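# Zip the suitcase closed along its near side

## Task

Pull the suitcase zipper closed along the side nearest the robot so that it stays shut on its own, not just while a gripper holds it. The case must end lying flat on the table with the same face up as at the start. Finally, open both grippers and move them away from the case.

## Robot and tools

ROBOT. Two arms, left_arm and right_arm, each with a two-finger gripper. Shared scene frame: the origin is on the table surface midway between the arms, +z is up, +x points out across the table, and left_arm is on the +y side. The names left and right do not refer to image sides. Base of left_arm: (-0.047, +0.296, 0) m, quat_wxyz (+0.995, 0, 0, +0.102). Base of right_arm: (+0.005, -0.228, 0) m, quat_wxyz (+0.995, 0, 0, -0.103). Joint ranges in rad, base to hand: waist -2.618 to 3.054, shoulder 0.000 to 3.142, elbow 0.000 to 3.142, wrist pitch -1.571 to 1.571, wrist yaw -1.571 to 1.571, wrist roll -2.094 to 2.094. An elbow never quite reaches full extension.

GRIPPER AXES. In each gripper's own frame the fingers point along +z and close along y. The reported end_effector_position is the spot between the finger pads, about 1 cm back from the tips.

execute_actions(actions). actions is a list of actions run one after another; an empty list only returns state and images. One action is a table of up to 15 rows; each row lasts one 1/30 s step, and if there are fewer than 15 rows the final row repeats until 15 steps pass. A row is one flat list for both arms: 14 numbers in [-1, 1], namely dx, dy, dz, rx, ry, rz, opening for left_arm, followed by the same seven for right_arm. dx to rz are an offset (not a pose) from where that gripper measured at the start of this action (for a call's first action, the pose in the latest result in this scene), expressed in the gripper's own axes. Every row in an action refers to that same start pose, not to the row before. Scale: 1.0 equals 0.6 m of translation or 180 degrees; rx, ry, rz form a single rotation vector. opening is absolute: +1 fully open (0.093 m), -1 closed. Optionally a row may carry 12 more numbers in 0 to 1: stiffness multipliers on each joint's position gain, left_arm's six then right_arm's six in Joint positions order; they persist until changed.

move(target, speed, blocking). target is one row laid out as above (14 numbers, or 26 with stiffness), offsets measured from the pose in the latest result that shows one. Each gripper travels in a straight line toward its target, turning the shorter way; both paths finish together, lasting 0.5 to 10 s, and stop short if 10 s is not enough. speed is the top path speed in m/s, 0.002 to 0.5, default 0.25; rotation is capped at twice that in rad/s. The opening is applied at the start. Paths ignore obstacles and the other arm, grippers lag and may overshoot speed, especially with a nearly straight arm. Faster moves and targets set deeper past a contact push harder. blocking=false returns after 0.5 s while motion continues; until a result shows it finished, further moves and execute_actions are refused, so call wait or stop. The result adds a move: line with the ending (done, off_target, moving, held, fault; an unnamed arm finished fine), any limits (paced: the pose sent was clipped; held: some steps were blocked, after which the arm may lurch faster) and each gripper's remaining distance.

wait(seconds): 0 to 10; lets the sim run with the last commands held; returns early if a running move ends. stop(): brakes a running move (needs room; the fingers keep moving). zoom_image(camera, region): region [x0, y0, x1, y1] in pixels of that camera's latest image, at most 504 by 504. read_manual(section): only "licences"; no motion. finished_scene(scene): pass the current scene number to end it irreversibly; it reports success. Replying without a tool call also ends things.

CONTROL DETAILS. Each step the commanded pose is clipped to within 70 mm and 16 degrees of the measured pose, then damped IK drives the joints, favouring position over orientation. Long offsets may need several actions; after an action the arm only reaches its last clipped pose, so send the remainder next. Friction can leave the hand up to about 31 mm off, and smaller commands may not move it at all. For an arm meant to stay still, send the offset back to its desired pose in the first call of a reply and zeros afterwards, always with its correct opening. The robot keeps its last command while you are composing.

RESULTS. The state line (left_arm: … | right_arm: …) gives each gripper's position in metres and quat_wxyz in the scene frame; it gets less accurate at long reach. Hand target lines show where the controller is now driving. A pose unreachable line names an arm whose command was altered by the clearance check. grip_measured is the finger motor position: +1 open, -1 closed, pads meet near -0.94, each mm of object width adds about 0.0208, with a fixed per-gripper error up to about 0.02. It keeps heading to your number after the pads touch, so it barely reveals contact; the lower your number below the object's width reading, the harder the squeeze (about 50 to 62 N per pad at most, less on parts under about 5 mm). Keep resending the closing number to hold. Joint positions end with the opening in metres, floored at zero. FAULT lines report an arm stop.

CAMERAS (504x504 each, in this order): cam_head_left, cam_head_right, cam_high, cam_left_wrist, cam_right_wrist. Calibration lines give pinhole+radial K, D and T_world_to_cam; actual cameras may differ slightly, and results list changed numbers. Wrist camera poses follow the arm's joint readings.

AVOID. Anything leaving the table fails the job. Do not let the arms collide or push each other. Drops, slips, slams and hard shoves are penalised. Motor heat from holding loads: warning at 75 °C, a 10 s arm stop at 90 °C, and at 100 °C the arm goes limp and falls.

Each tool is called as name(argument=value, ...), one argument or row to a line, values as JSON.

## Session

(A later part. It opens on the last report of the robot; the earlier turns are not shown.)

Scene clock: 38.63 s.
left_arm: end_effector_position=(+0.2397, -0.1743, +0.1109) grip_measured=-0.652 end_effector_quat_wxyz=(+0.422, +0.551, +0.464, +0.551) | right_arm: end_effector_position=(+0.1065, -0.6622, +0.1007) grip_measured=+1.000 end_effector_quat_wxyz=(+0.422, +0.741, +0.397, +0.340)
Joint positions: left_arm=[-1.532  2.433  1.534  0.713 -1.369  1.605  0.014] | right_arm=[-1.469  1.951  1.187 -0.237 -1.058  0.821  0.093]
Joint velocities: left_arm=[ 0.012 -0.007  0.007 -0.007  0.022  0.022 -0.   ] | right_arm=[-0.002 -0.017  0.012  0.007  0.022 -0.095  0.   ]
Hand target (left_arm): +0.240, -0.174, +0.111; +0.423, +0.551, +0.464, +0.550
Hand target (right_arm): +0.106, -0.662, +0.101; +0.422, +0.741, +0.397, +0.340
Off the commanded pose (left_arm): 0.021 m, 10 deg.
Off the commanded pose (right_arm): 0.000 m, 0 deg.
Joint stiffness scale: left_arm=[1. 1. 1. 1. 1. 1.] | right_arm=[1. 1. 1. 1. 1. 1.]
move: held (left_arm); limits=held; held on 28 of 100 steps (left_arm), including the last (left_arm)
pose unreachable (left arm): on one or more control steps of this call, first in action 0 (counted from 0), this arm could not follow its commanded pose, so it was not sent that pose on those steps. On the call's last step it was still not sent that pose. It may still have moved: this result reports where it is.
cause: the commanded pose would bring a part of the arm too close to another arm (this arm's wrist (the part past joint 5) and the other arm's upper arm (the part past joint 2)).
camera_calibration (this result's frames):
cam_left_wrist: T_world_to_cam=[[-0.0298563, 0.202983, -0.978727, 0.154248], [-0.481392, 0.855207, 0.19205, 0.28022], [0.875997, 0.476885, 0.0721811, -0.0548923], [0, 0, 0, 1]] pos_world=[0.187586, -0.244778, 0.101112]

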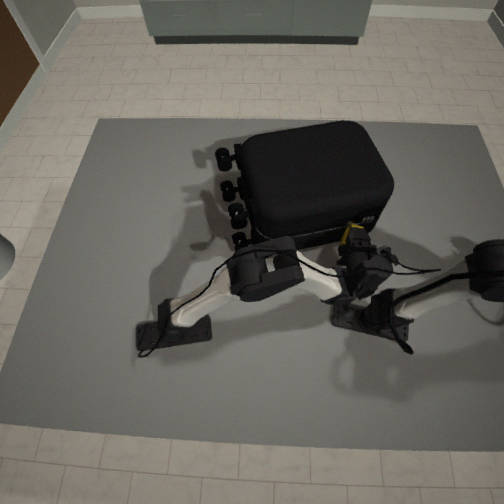

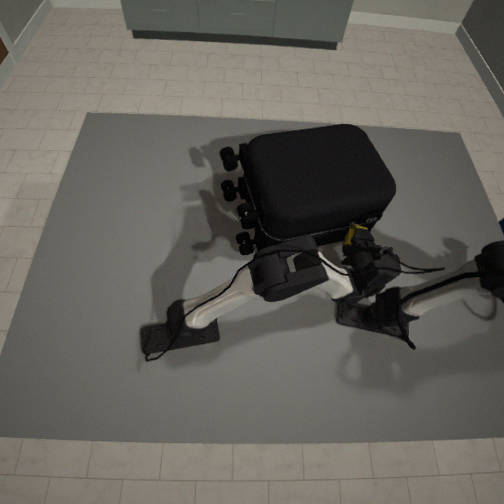

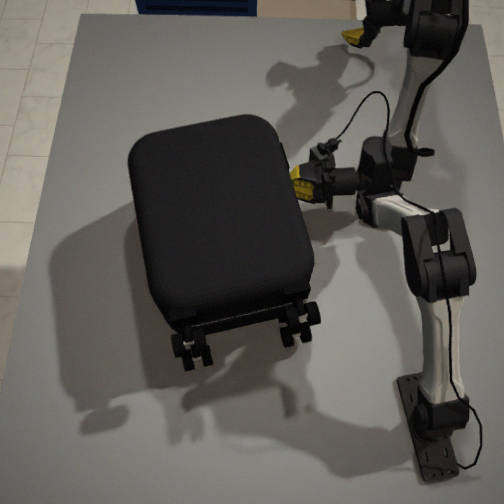

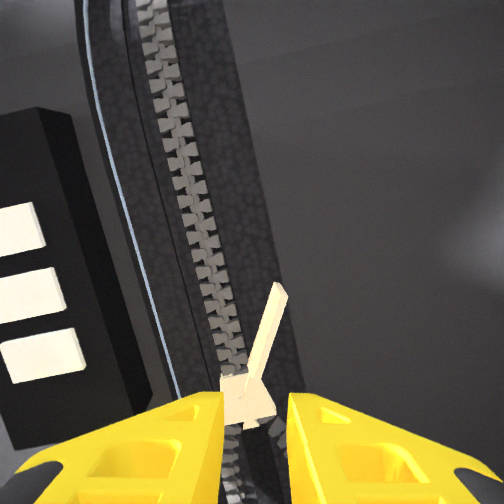

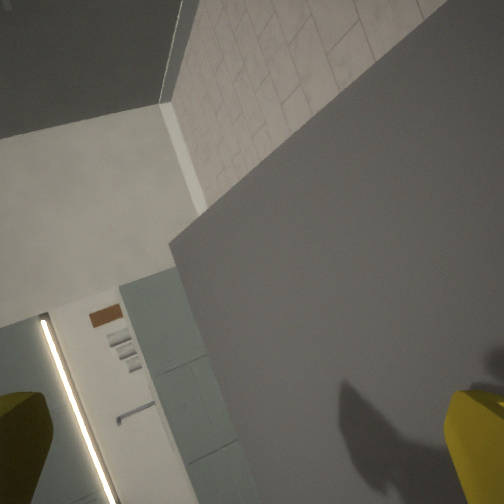

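move(
  target=[0,0.008,0.045,0,0,-0.07,-0.55,0,0,0,0,0,0,1],
  speed=0.05,
)

move(
  target=[0,0,0.025,0,0,0,-1,0,0,0,0,0,0,1],
  speed=0.05,
)

Scene clock: 41.33 s.
left_arm: end_effector_position=(+0.2472, -0.1767, +0.1114) grip_measured=-0.552 end_effector_quat_wxyz=(+0.473, +0.516, +0.504, +0.506) | right_arm: end_effector_position=(+0.1065, -0.6622, +0.1007) grip_measured=+1.000 end_effector_quat_wxyz=(+0.422, +0.741, +0.397, +0.340)
Joint positions: left_arm=[-1.516  2.433  1.534  0.727 -1.329  1.45   0.019] | right_arm=[-1.469  1.951  1.187 -0.237 -1.058  0.821  0.093]
Joint velocities: left_arm=[ 0.007 -0.007 -0.007  0.007 -0.051  0.022  0.001] | right_arm=[ 0.012  0.002  0.002 -0.022 -0.051 -0.037  0.   ]
Hand target (left_arm): +0.266, -0.173, +0.115; +0.481, +0.496, +0.521, +0.501
Hand target (right_arm): +0.106, -0.662, +0.101; +0.422, +0.741, +0.397, +0.340
Off the commanded pose (left_arm): 0.020 m, 3 deg.
Off the commanded pose (right_arm): 0.000 m, 0 deg.
Joint stiffness scale: left_arm=[1. 1. 1. 1. 1. 1.] | right_arm=[1. 1. 1. 1. 1. 1.]
move: off_target (left_arm)
camera_calibration (this result's frames):
cam_left_wrist: T_world_to_cam=[[-0.0257383, 0.0337322, -0.999099, 0.126763], [-0.466228, 0.883674, 0.0418459, 0.303798], [0.88429, 0.466885, -0.00701742, -0.0552864], [0, 0, 0, 1]] pos_world=[0.193791, -0.246922, 0.113549]

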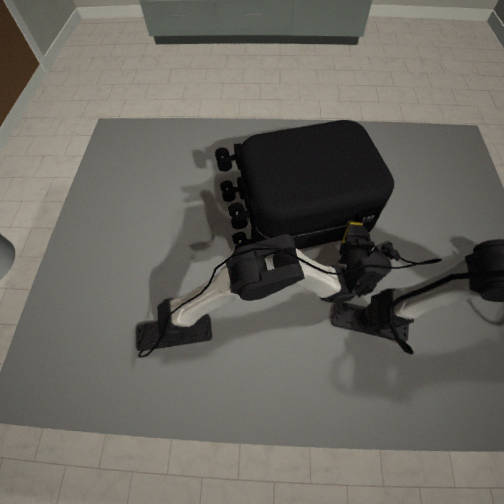

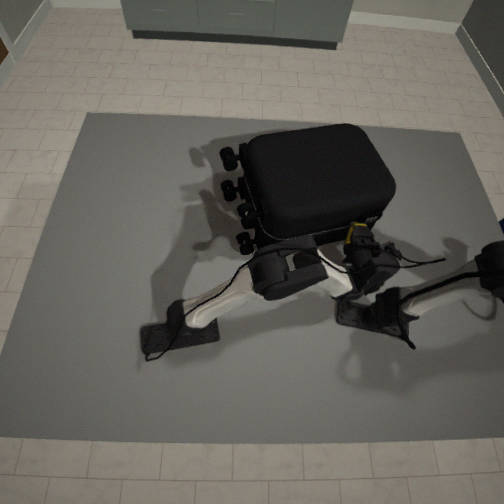

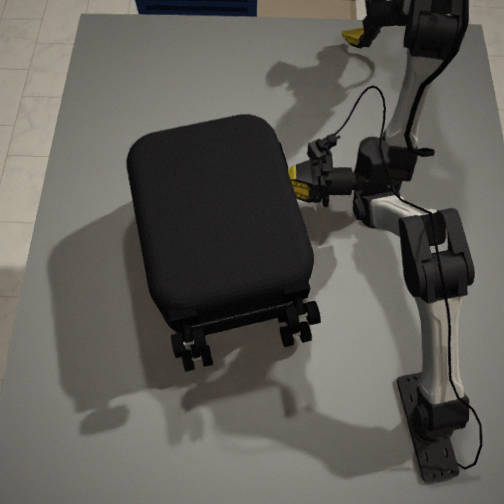

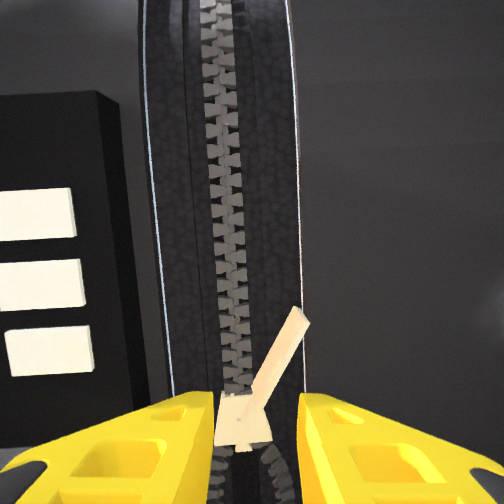

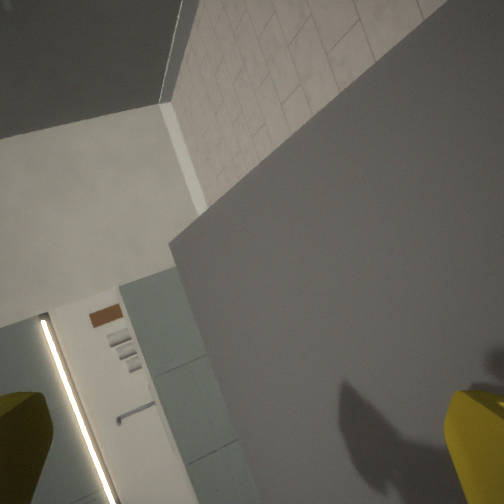

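Scene clock: 42.03 s.
left_arm: end_effector_position=(+0.2488, -0.1772, +0.1121) grip_measured=-0.990 end_effector_quat_wxyz=(+0.474, +0.518, +0.502, +0.505) | right_arm: end_effector_position=(+0.1065, -0.6622, +0.1007) grip_measured=+1.000 end_effector_quat_wxyz=(+0.422, +0.741, +0.397, +0.340)
Joint positions: left_arm=[-1.513  2.433  1.534  0.736 -1.321  1.461  0.   ] | right_arm=[-1.469  1.951  1.187 -0.237 -1.058  0.821  0.093]
Joint velocities: left_arm=[ 0.002 -0.007  0.007 -0.007  0.022  0.007  0.   ] | right_arm=[ 0.002 -0.017  0.007  0.022 -0.007 -0.139  0.   ]
Hand target (left_arm): +0.262, -0.176, +0.111; +0.473, +0.516, +0.504, +0.506
Hand target (right_arm): +0.106, -0.662, +0.101; +0.422, +0.741, +0.397, +0.340
Off the commanded pose (left_arm): 0.013 m, 0 deg.
Off the commanded pose (right_arm): 0.000 m, 0 deg.
Joint stiffness scale: left_arm=[1. 1. 1. 1. 1. 1.] | right_arm=[1. 1. 1. 1. 1. 1.]
move: off_target (left_arm)
camera_calibration (this result's frames):
cam_left_wrist: T_world_to_cam=[[-0.0249494, 0.0368278, -0.99901, 0.127889], [-0.46156, 0.886008, 0.0441891, 0.304015], [0.886758, 0.462205, -0.0051071, -0.0581765], [0, 0, 0, 1]] pos_world=[0.1951, -0.24718, 0.114032]

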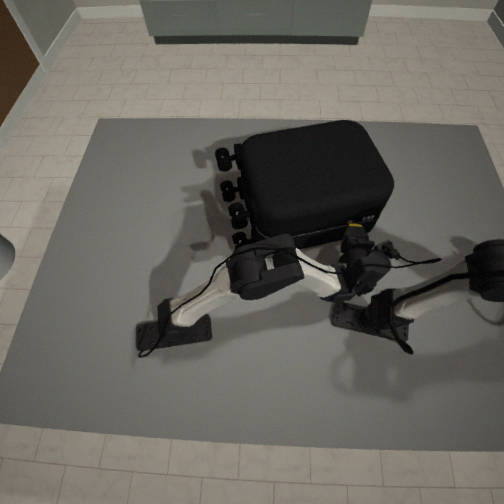

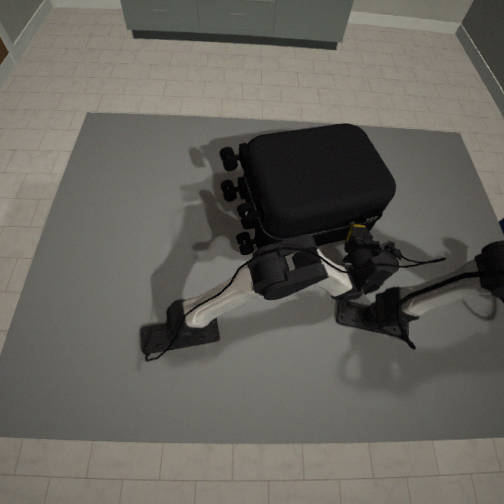

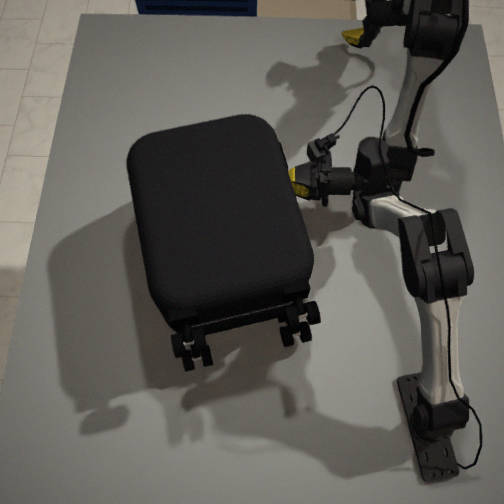

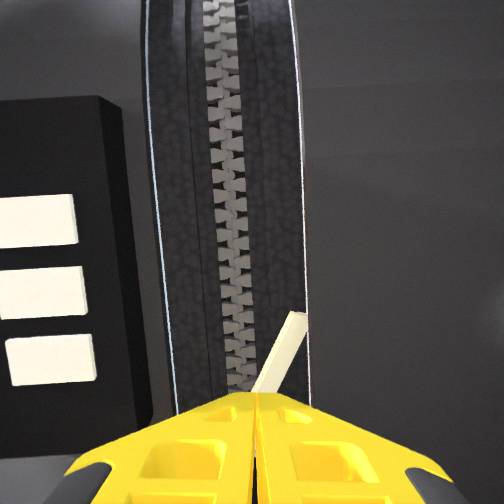

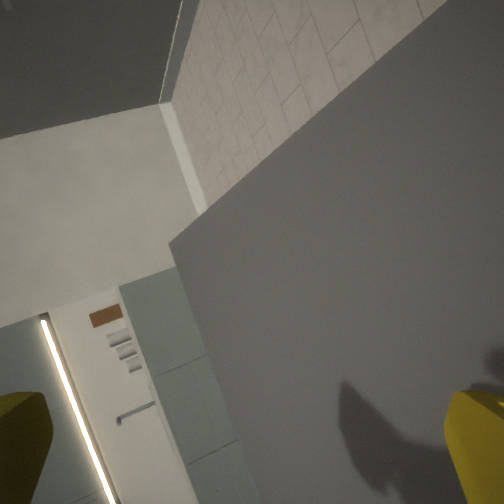

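move(
  target=[0.33,-0.05,-0.15,0,0,0,-1,0,0,0,0,0,0,1],
  speed=0.15,
)

move(
  target=[0,0,0.27,0,0,0,-1,0,0,0,0,0,0,1],
  speed=0.05,
)

Scene clock: 44.40 s.
left_arm: end_effector_position=(+0.1563, +0.0131, +0.0977) grip_measured=-0.990 end_effector_quat_wxyz=(+0.477, +0.513, +0.507, +0.501) | right_arm: end_effector_position=(+0.1065, -0.6622, +0.1007) grip_measured=+1.000 end_effector_quat_wxyz=(+0.422, +0.741, +0.397, +0.340)
Joint positions: left_arm=[-1.652  1.93   0.557  0.991 -1.458  1.223  0.   ] | right_arm=[-1.469  1.951  1.187 -0.237 -1.058  0.821  0.093]
Joint velocities: left_arm=[ 0.007 -0.007 -0.017 -0.022  0.007 -0.066  0.   ] | right_arm=[ 0.002 -0.007 -0.012 -0.022 -0.007  0.022  0.   ]
Hand target (left_arm): +0.153, +0.018, +0.096; +0.474, +0.519, +0.502, +0.504
Hand target (right_arm): +0.106, -0.662, +0.101; +0.422, +0.741, +0.397, +0.340
Off the commanded pose (left_arm): 0.008 m, 1 deg.
Off the commanded pose (right_arm): 0.000 m, 0 deg.
Joint stiffness scale: left_arm=[1. 1. 1. 1. 1. 1.] | right_arm=[1. 1. 1. 1. 1. 1.]
move: done
camera_calibration (this result's frames):
cam_left_wrist: T_world_to_cam=[[-0.0263759, 0.0193112, -0.999466, 0.104704], [-0.464737, 0.884962, 0.0293632, 0.0953058], [0.885056, 0.465263, -0.014367, -0.0630642], [0, 0, 0, 1]] pos_world=[0.102869, -0.0570225, 0.100944]

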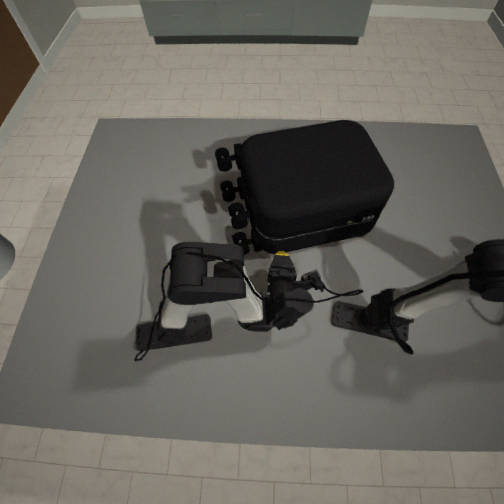

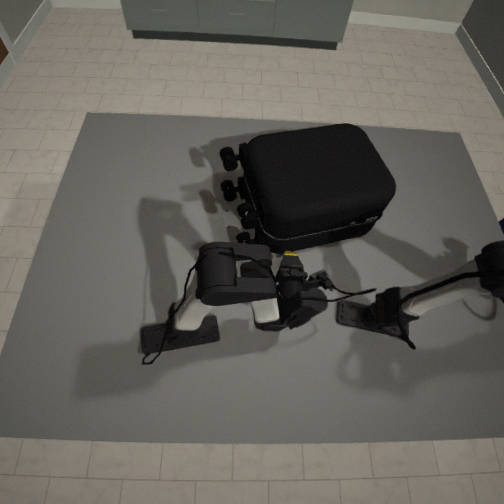

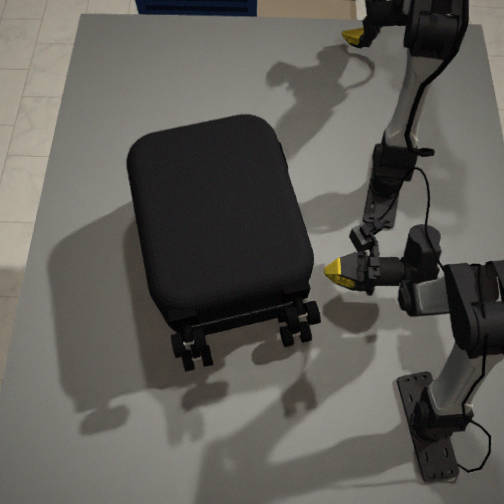

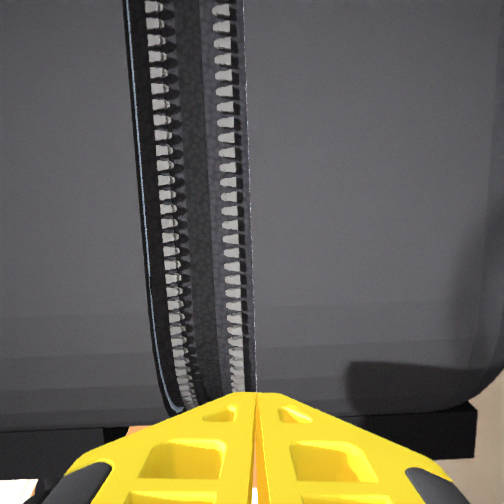

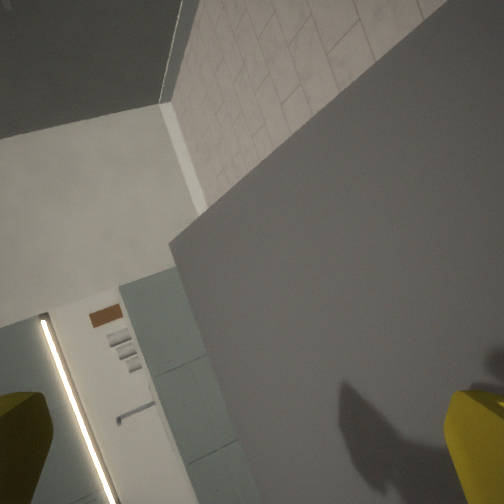

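Scene clock: 47.97 s.
left_arm: end_effector_position=(+0.3077, +0.0249, +0.1056) grip_measured=-0.990 end_effector_quat_wxyz=(+0.492, +0.487, +0.514, +0.506) | right_arm: end_effector_position=(+0.1065, -0.6622, +0.1007) grip_measured=+1.000 end_effector_quat_wxyz=(+0.422, +0.741, +0.397, +0.340)
Joint positions: left_arm=[-1.184  2.128  0.731  1.392 -1.02   1.553  0.   ] | right_arm=[-1.469  1.951  1.187 -0.237 -1.058  0.821  0.093]
Joint velocities: left_arm=[-0.012  0.002  0.002 -0.022 -0.007  0.007  0.   ] | right_arm=[ 0.002 -0.017  0.012 -0.051 -0.007 -0.022  0.   ]
Hand target (left_arm): +0.318, +0.020, +0.093; +0.480, +0.511, +0.504, +0.505
Hand target (right_arm): +0.106, -0.662, +0.101; +0.422, +0.741, +0.397, +0.340
Off the commanded pose (left_arm): 0.020 m, 4 deg.
Off the commanded pose (right_arm): 0.000 m, 0 deg.
Joint stiffness scale: left_arm=[1. 1. 1. 1. 1. 1.] | right_arm=[1. 1. 1. 1. 1. 1.]
move: off_target (left_arm)
camera_calibration (this result's frames):
cam_left_wrist: T_world_to_cam=[[0.0138402, -0.0236714, -0.999624, 0.105094], [-0.485101, 0.874028, -0.0274137, 0.167466], [0.874349, 0.485298, 0.000613657, -0.201194], [0, 0, 0, 1]] pos_world=[0.255697, -0.046243, 0.109769]

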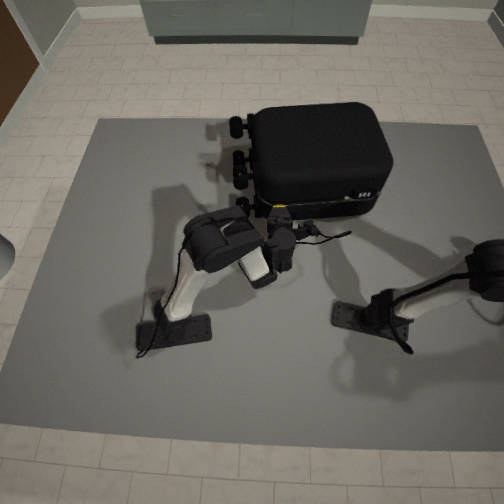

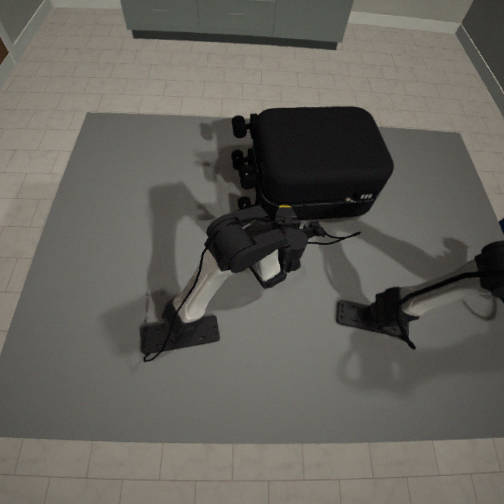

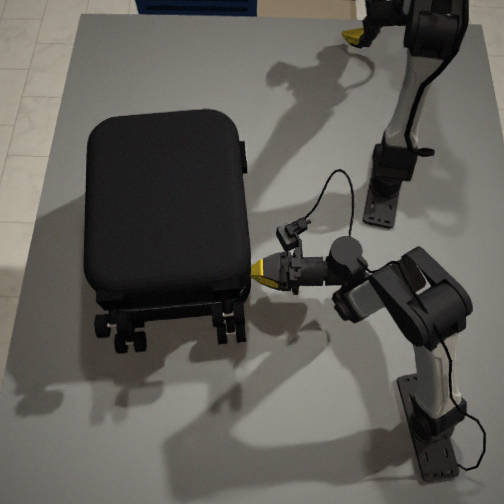

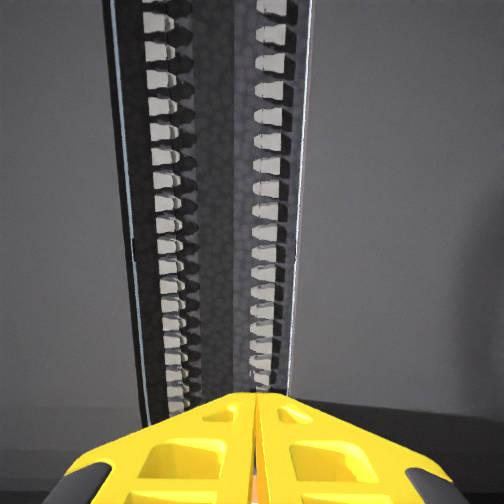

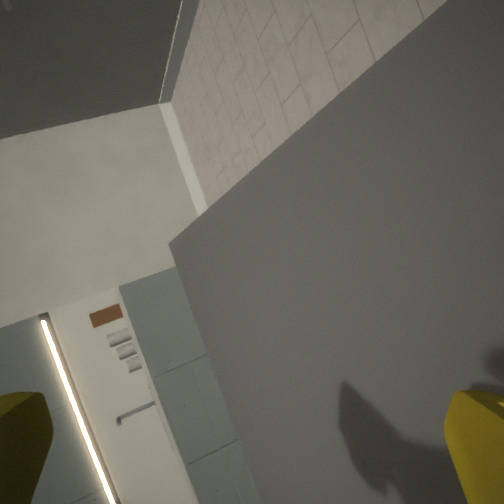

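Now nearly square. Tab ≈0.21 along.

move(
  target=[-0.35,0,-0.05,0,0,0.14,-0.65,0,0,0,0,0,0,1],
  speed=0.12,
)

Scene clock: 50.60 s.
left_arm: end_effector_position=(+0.2897, -0.1814, +0.1167) grip_measured=-0.652 end_effector_quat_wxyz=(+0.380, +0.581, +0.403, +0.597) | right_arm: end_effector_position=(+0.1065, -0.6622, +0.1007) grip_measured=+1.000 end_effector_quat_wxyz=(+0.422, +0.741, +0.397, +0.340)
Joint positions: left_arm=[-1.44   2.527  1.652  0.88  -1.274  1.973  0.014] | right_arm=[-1.469  1.951  1.187 -0.237 -1.058  0.821  0.093]
Joint velocities: left_arm=[-0.017  0.002 -0.002  0.037 -0.007 -0.007  0.001] | right_arm=[-0.002  0.007 -0.002  0.007 -0.037 -0.037  0.   ]
Hand target (left_arm): +0.287, -0.185, +0.107; +0.370, +0.588, +0.396, +0.600
Hand target (right_arm): +0.106, -0.662, +0.101; +0.422, +0.741, +0.397, +0.340
Off the commanded pose (left_arm): 0.010 m, 2 deg.
Off the commanded pose (right_arm): 0.000 m, 0 deg.
Joint stiffness scale: left_arm=[1. 1. 1. 1. 1. 1.] | right_arm=[1. 1. 1. 1. 1. 1.]
move: done
camera_calibration (this result's frames):
cam_left_wrist: T_world_to_cam=[[0.00244679, 0.376602, -0.926372, 0.17892], [-0.481396, 0.812413, 0.329003, 0.28555], [0.8765, 0.445147, 0.183283, -0.114552], [0, 0, 0, 1]] pos_world=[0.23743, -0.248374, 0.0927946]

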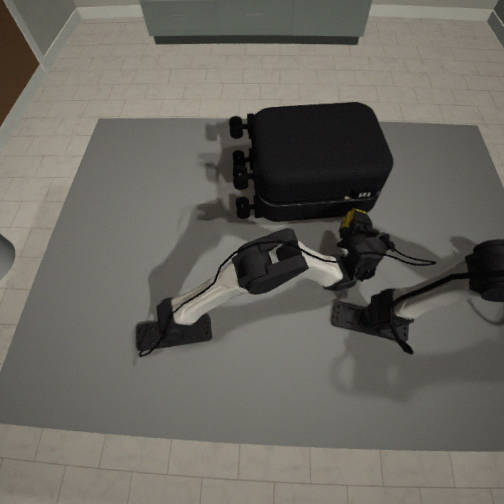

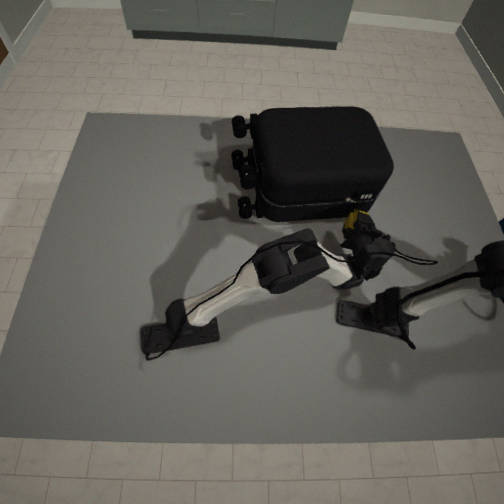

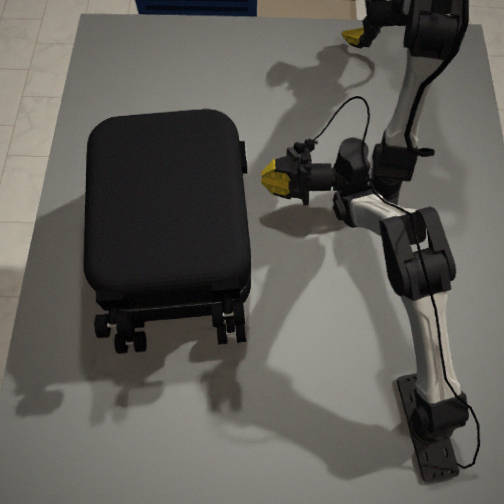

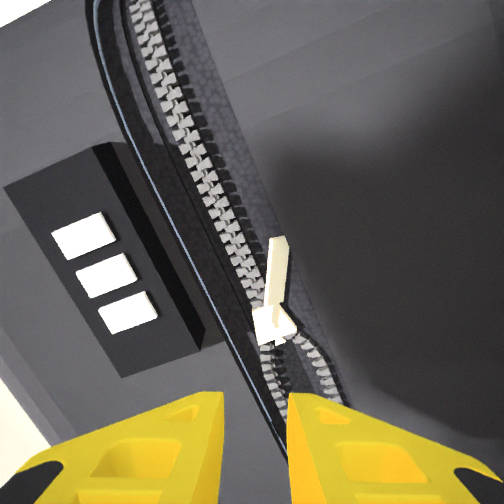

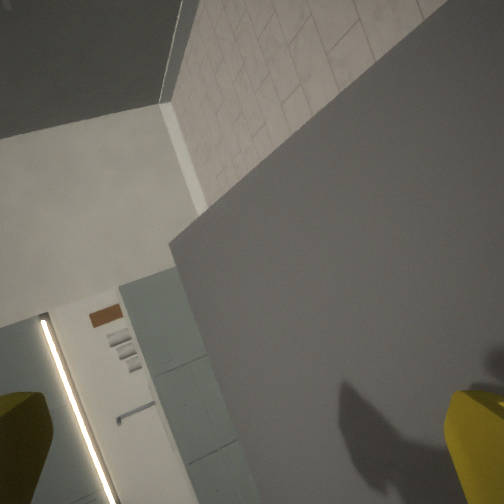

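move(
  target=[-0.042,-0.02,0.035,0,0,0,-0.65,0,0,0,0,0,0,1],
  speed=0.04,
)

Scene clock: 52.00 s.
left_arm: end_effector_position=(+0.3052, -0.1978, +0.1051) grip_measured=-0.652 end_effector_quat_wxyz=(+0.390, +0.574, +0.407, +0.594) | right_arm: end_effector_position=(+0.1065, -0.6622, +0.1007) grip_measured=+1.000 end_effector_quat_wxyz=(+0.422, +0.741, +0.397, +0.340)
Joint positions: left_arm=[-1.423  2.63   1.794  0.865 -1.254  1.973  0.014] | right_arm=[-1.469  1.951  1.187 -0.237 -1.058  0.821  0.093]
Joint velocities: left_arm=[ 0.012  0.007  0.012 -0.022 -0.066 -0.037  0.   ] | right_arm=[-0.007  0.007 -0.002 -0.007  0.037  0.066  0.   ]
Hand target (left_arm): +0.311, -0.198, +0.096; +0.381, +0.580, +0.402, +0.597
Hand target (right_arm): +0.106, -0.662, +0.101; +0.422, +0.741, +0.397, +0.340
Off the commanded pose (left_arm): 0.011 m, 1 deg.
Off the commanded pose (right_arm): 0.000 m, 0 deg.
Joint stiffness scale: left_arm=[1. 1. 1. 1. 1. 1.] | right_arm=[1. 1. 1. 1. 1. 1.]
move: off_target (left_arm)
camera_calibration (this result's frames):
cam_left_wrist: T_world_to_cam=[[0.0115197, 0.354974, -0.934805, 0.168092], [-0.481978, 0.82107, 0.305845, 0.314481], [0.876107, 0.447033, 0.180548, -0.117904], [0, 0, 0, 1]] pos_world=[0.252933, -0.265172, 0.0822385]

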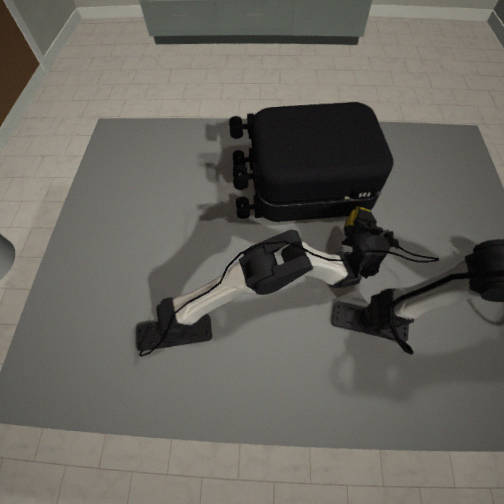

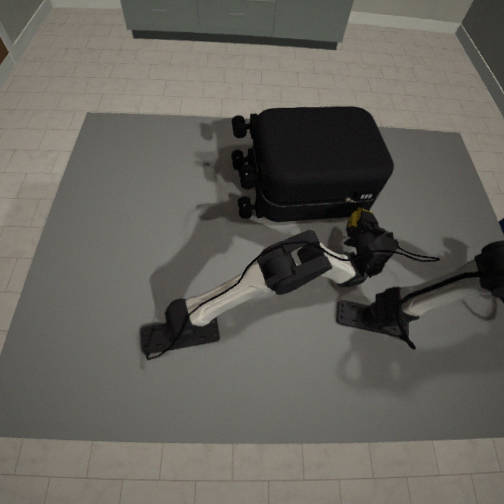

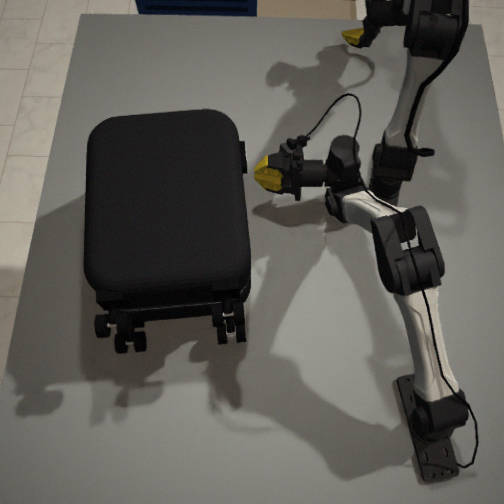

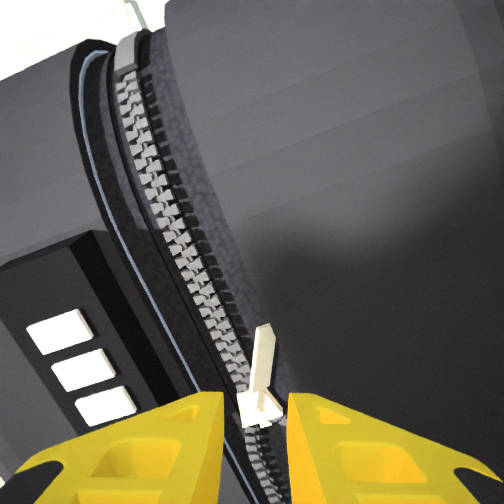

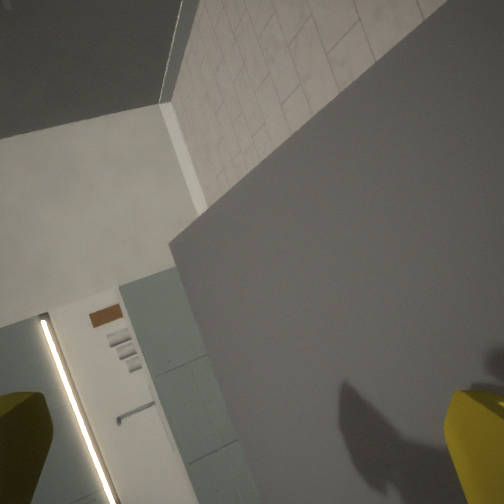

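move(
  target=[0.003,-0.014,0.06,0,0,0,-0.65,0,0,0,0,0,0,1],
  speed=0.04,
)

Scene clock: 53.30 s.
left_arm: end_effector_position=(+0.3330, -0.1914, +0.1099) grip_measured=-0.652 end_effector_quat_wxyz=(+0.397, +0.568, +0.410, +0.593) | right_arm: end_effector_position=(+0.1065, -0.6622, +0.1007) grip_measured=+1.000 end_effector_quat_wxyz=(+0.422, +0.741, +0.397, +0.340)
Joint positions: left_arm=[-1.37   2.64   1.824  0.865 -1.199  1.973  0.014] | right_arm=[-1.469  1.951  1.187 -0.237 -1.058  0.821  0.093]
Joint velocities: left_arm=[ 0.002 -0.002  0.007 -0.022 -0.066 -0.007 -0.001] | right_arm=[ 0.007 -0.012 -0.007  0.022  0.022  0.007  0.   ]
Hand target (left_arm): +0.341, -0.191, +0.098; +0.390, +0.574, +0.407, +0.594
Hand target (right_arm): +0.106, -0.662, +0.101; +0.422, +0.741, +0.397, +0.340
Off the commanded pose (left_arm): 0.014 m, 1 deg.
Off the commanded pose (right_arm): 0.000 m, 0 deg.
Joint stiffness scale: left_arm=[1. 1. 1. 1. 1. 1.] | right_arm=[1. 1. 1. 1. 1. 1.]
move: off_target (left_arm)
camera_calibration (this result's frames):
cam_left_wrist: T_world_to_cam=[[0.0211061, 0.338429, -0.940755, 0.164277], [-0.482909, 0.82737, 0.286806, 0.3247], [0.875416, 0.448245, 0.180893, -0.145612], [0, 0, 0, 1]] pos_world=[0.280804, -0.258974, 0.0877585]

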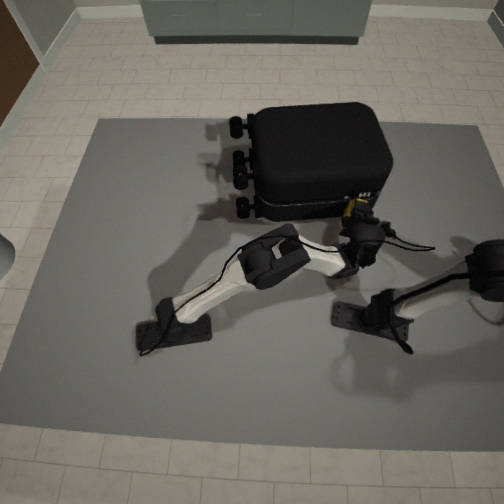

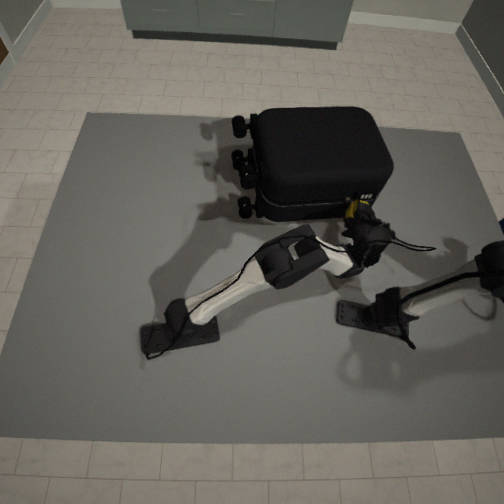

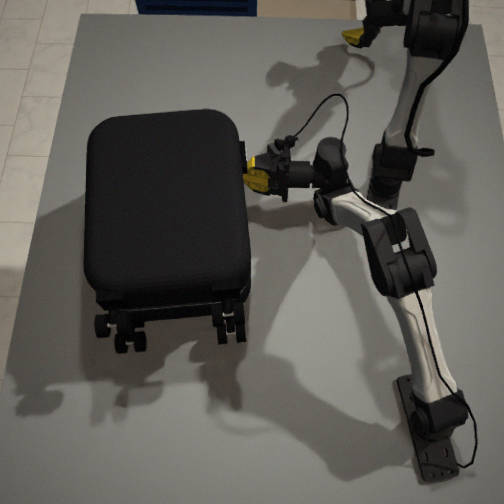

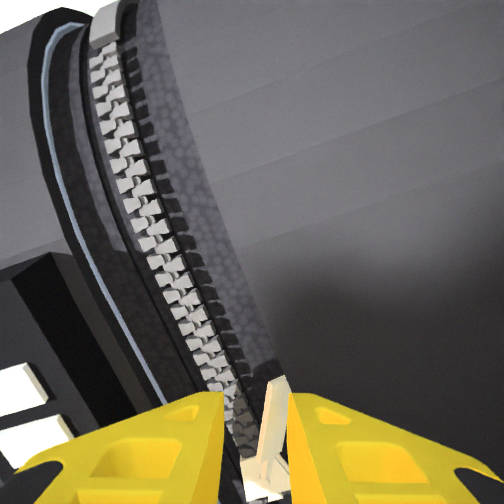

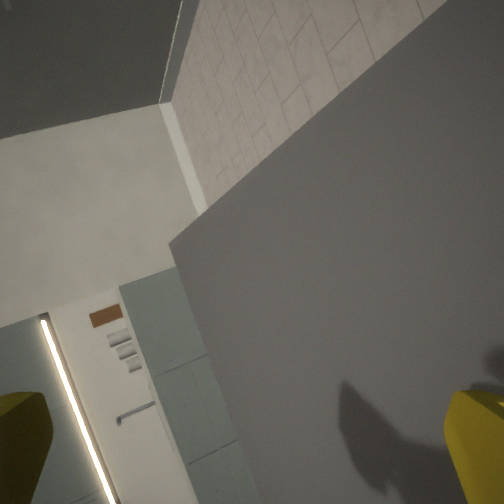

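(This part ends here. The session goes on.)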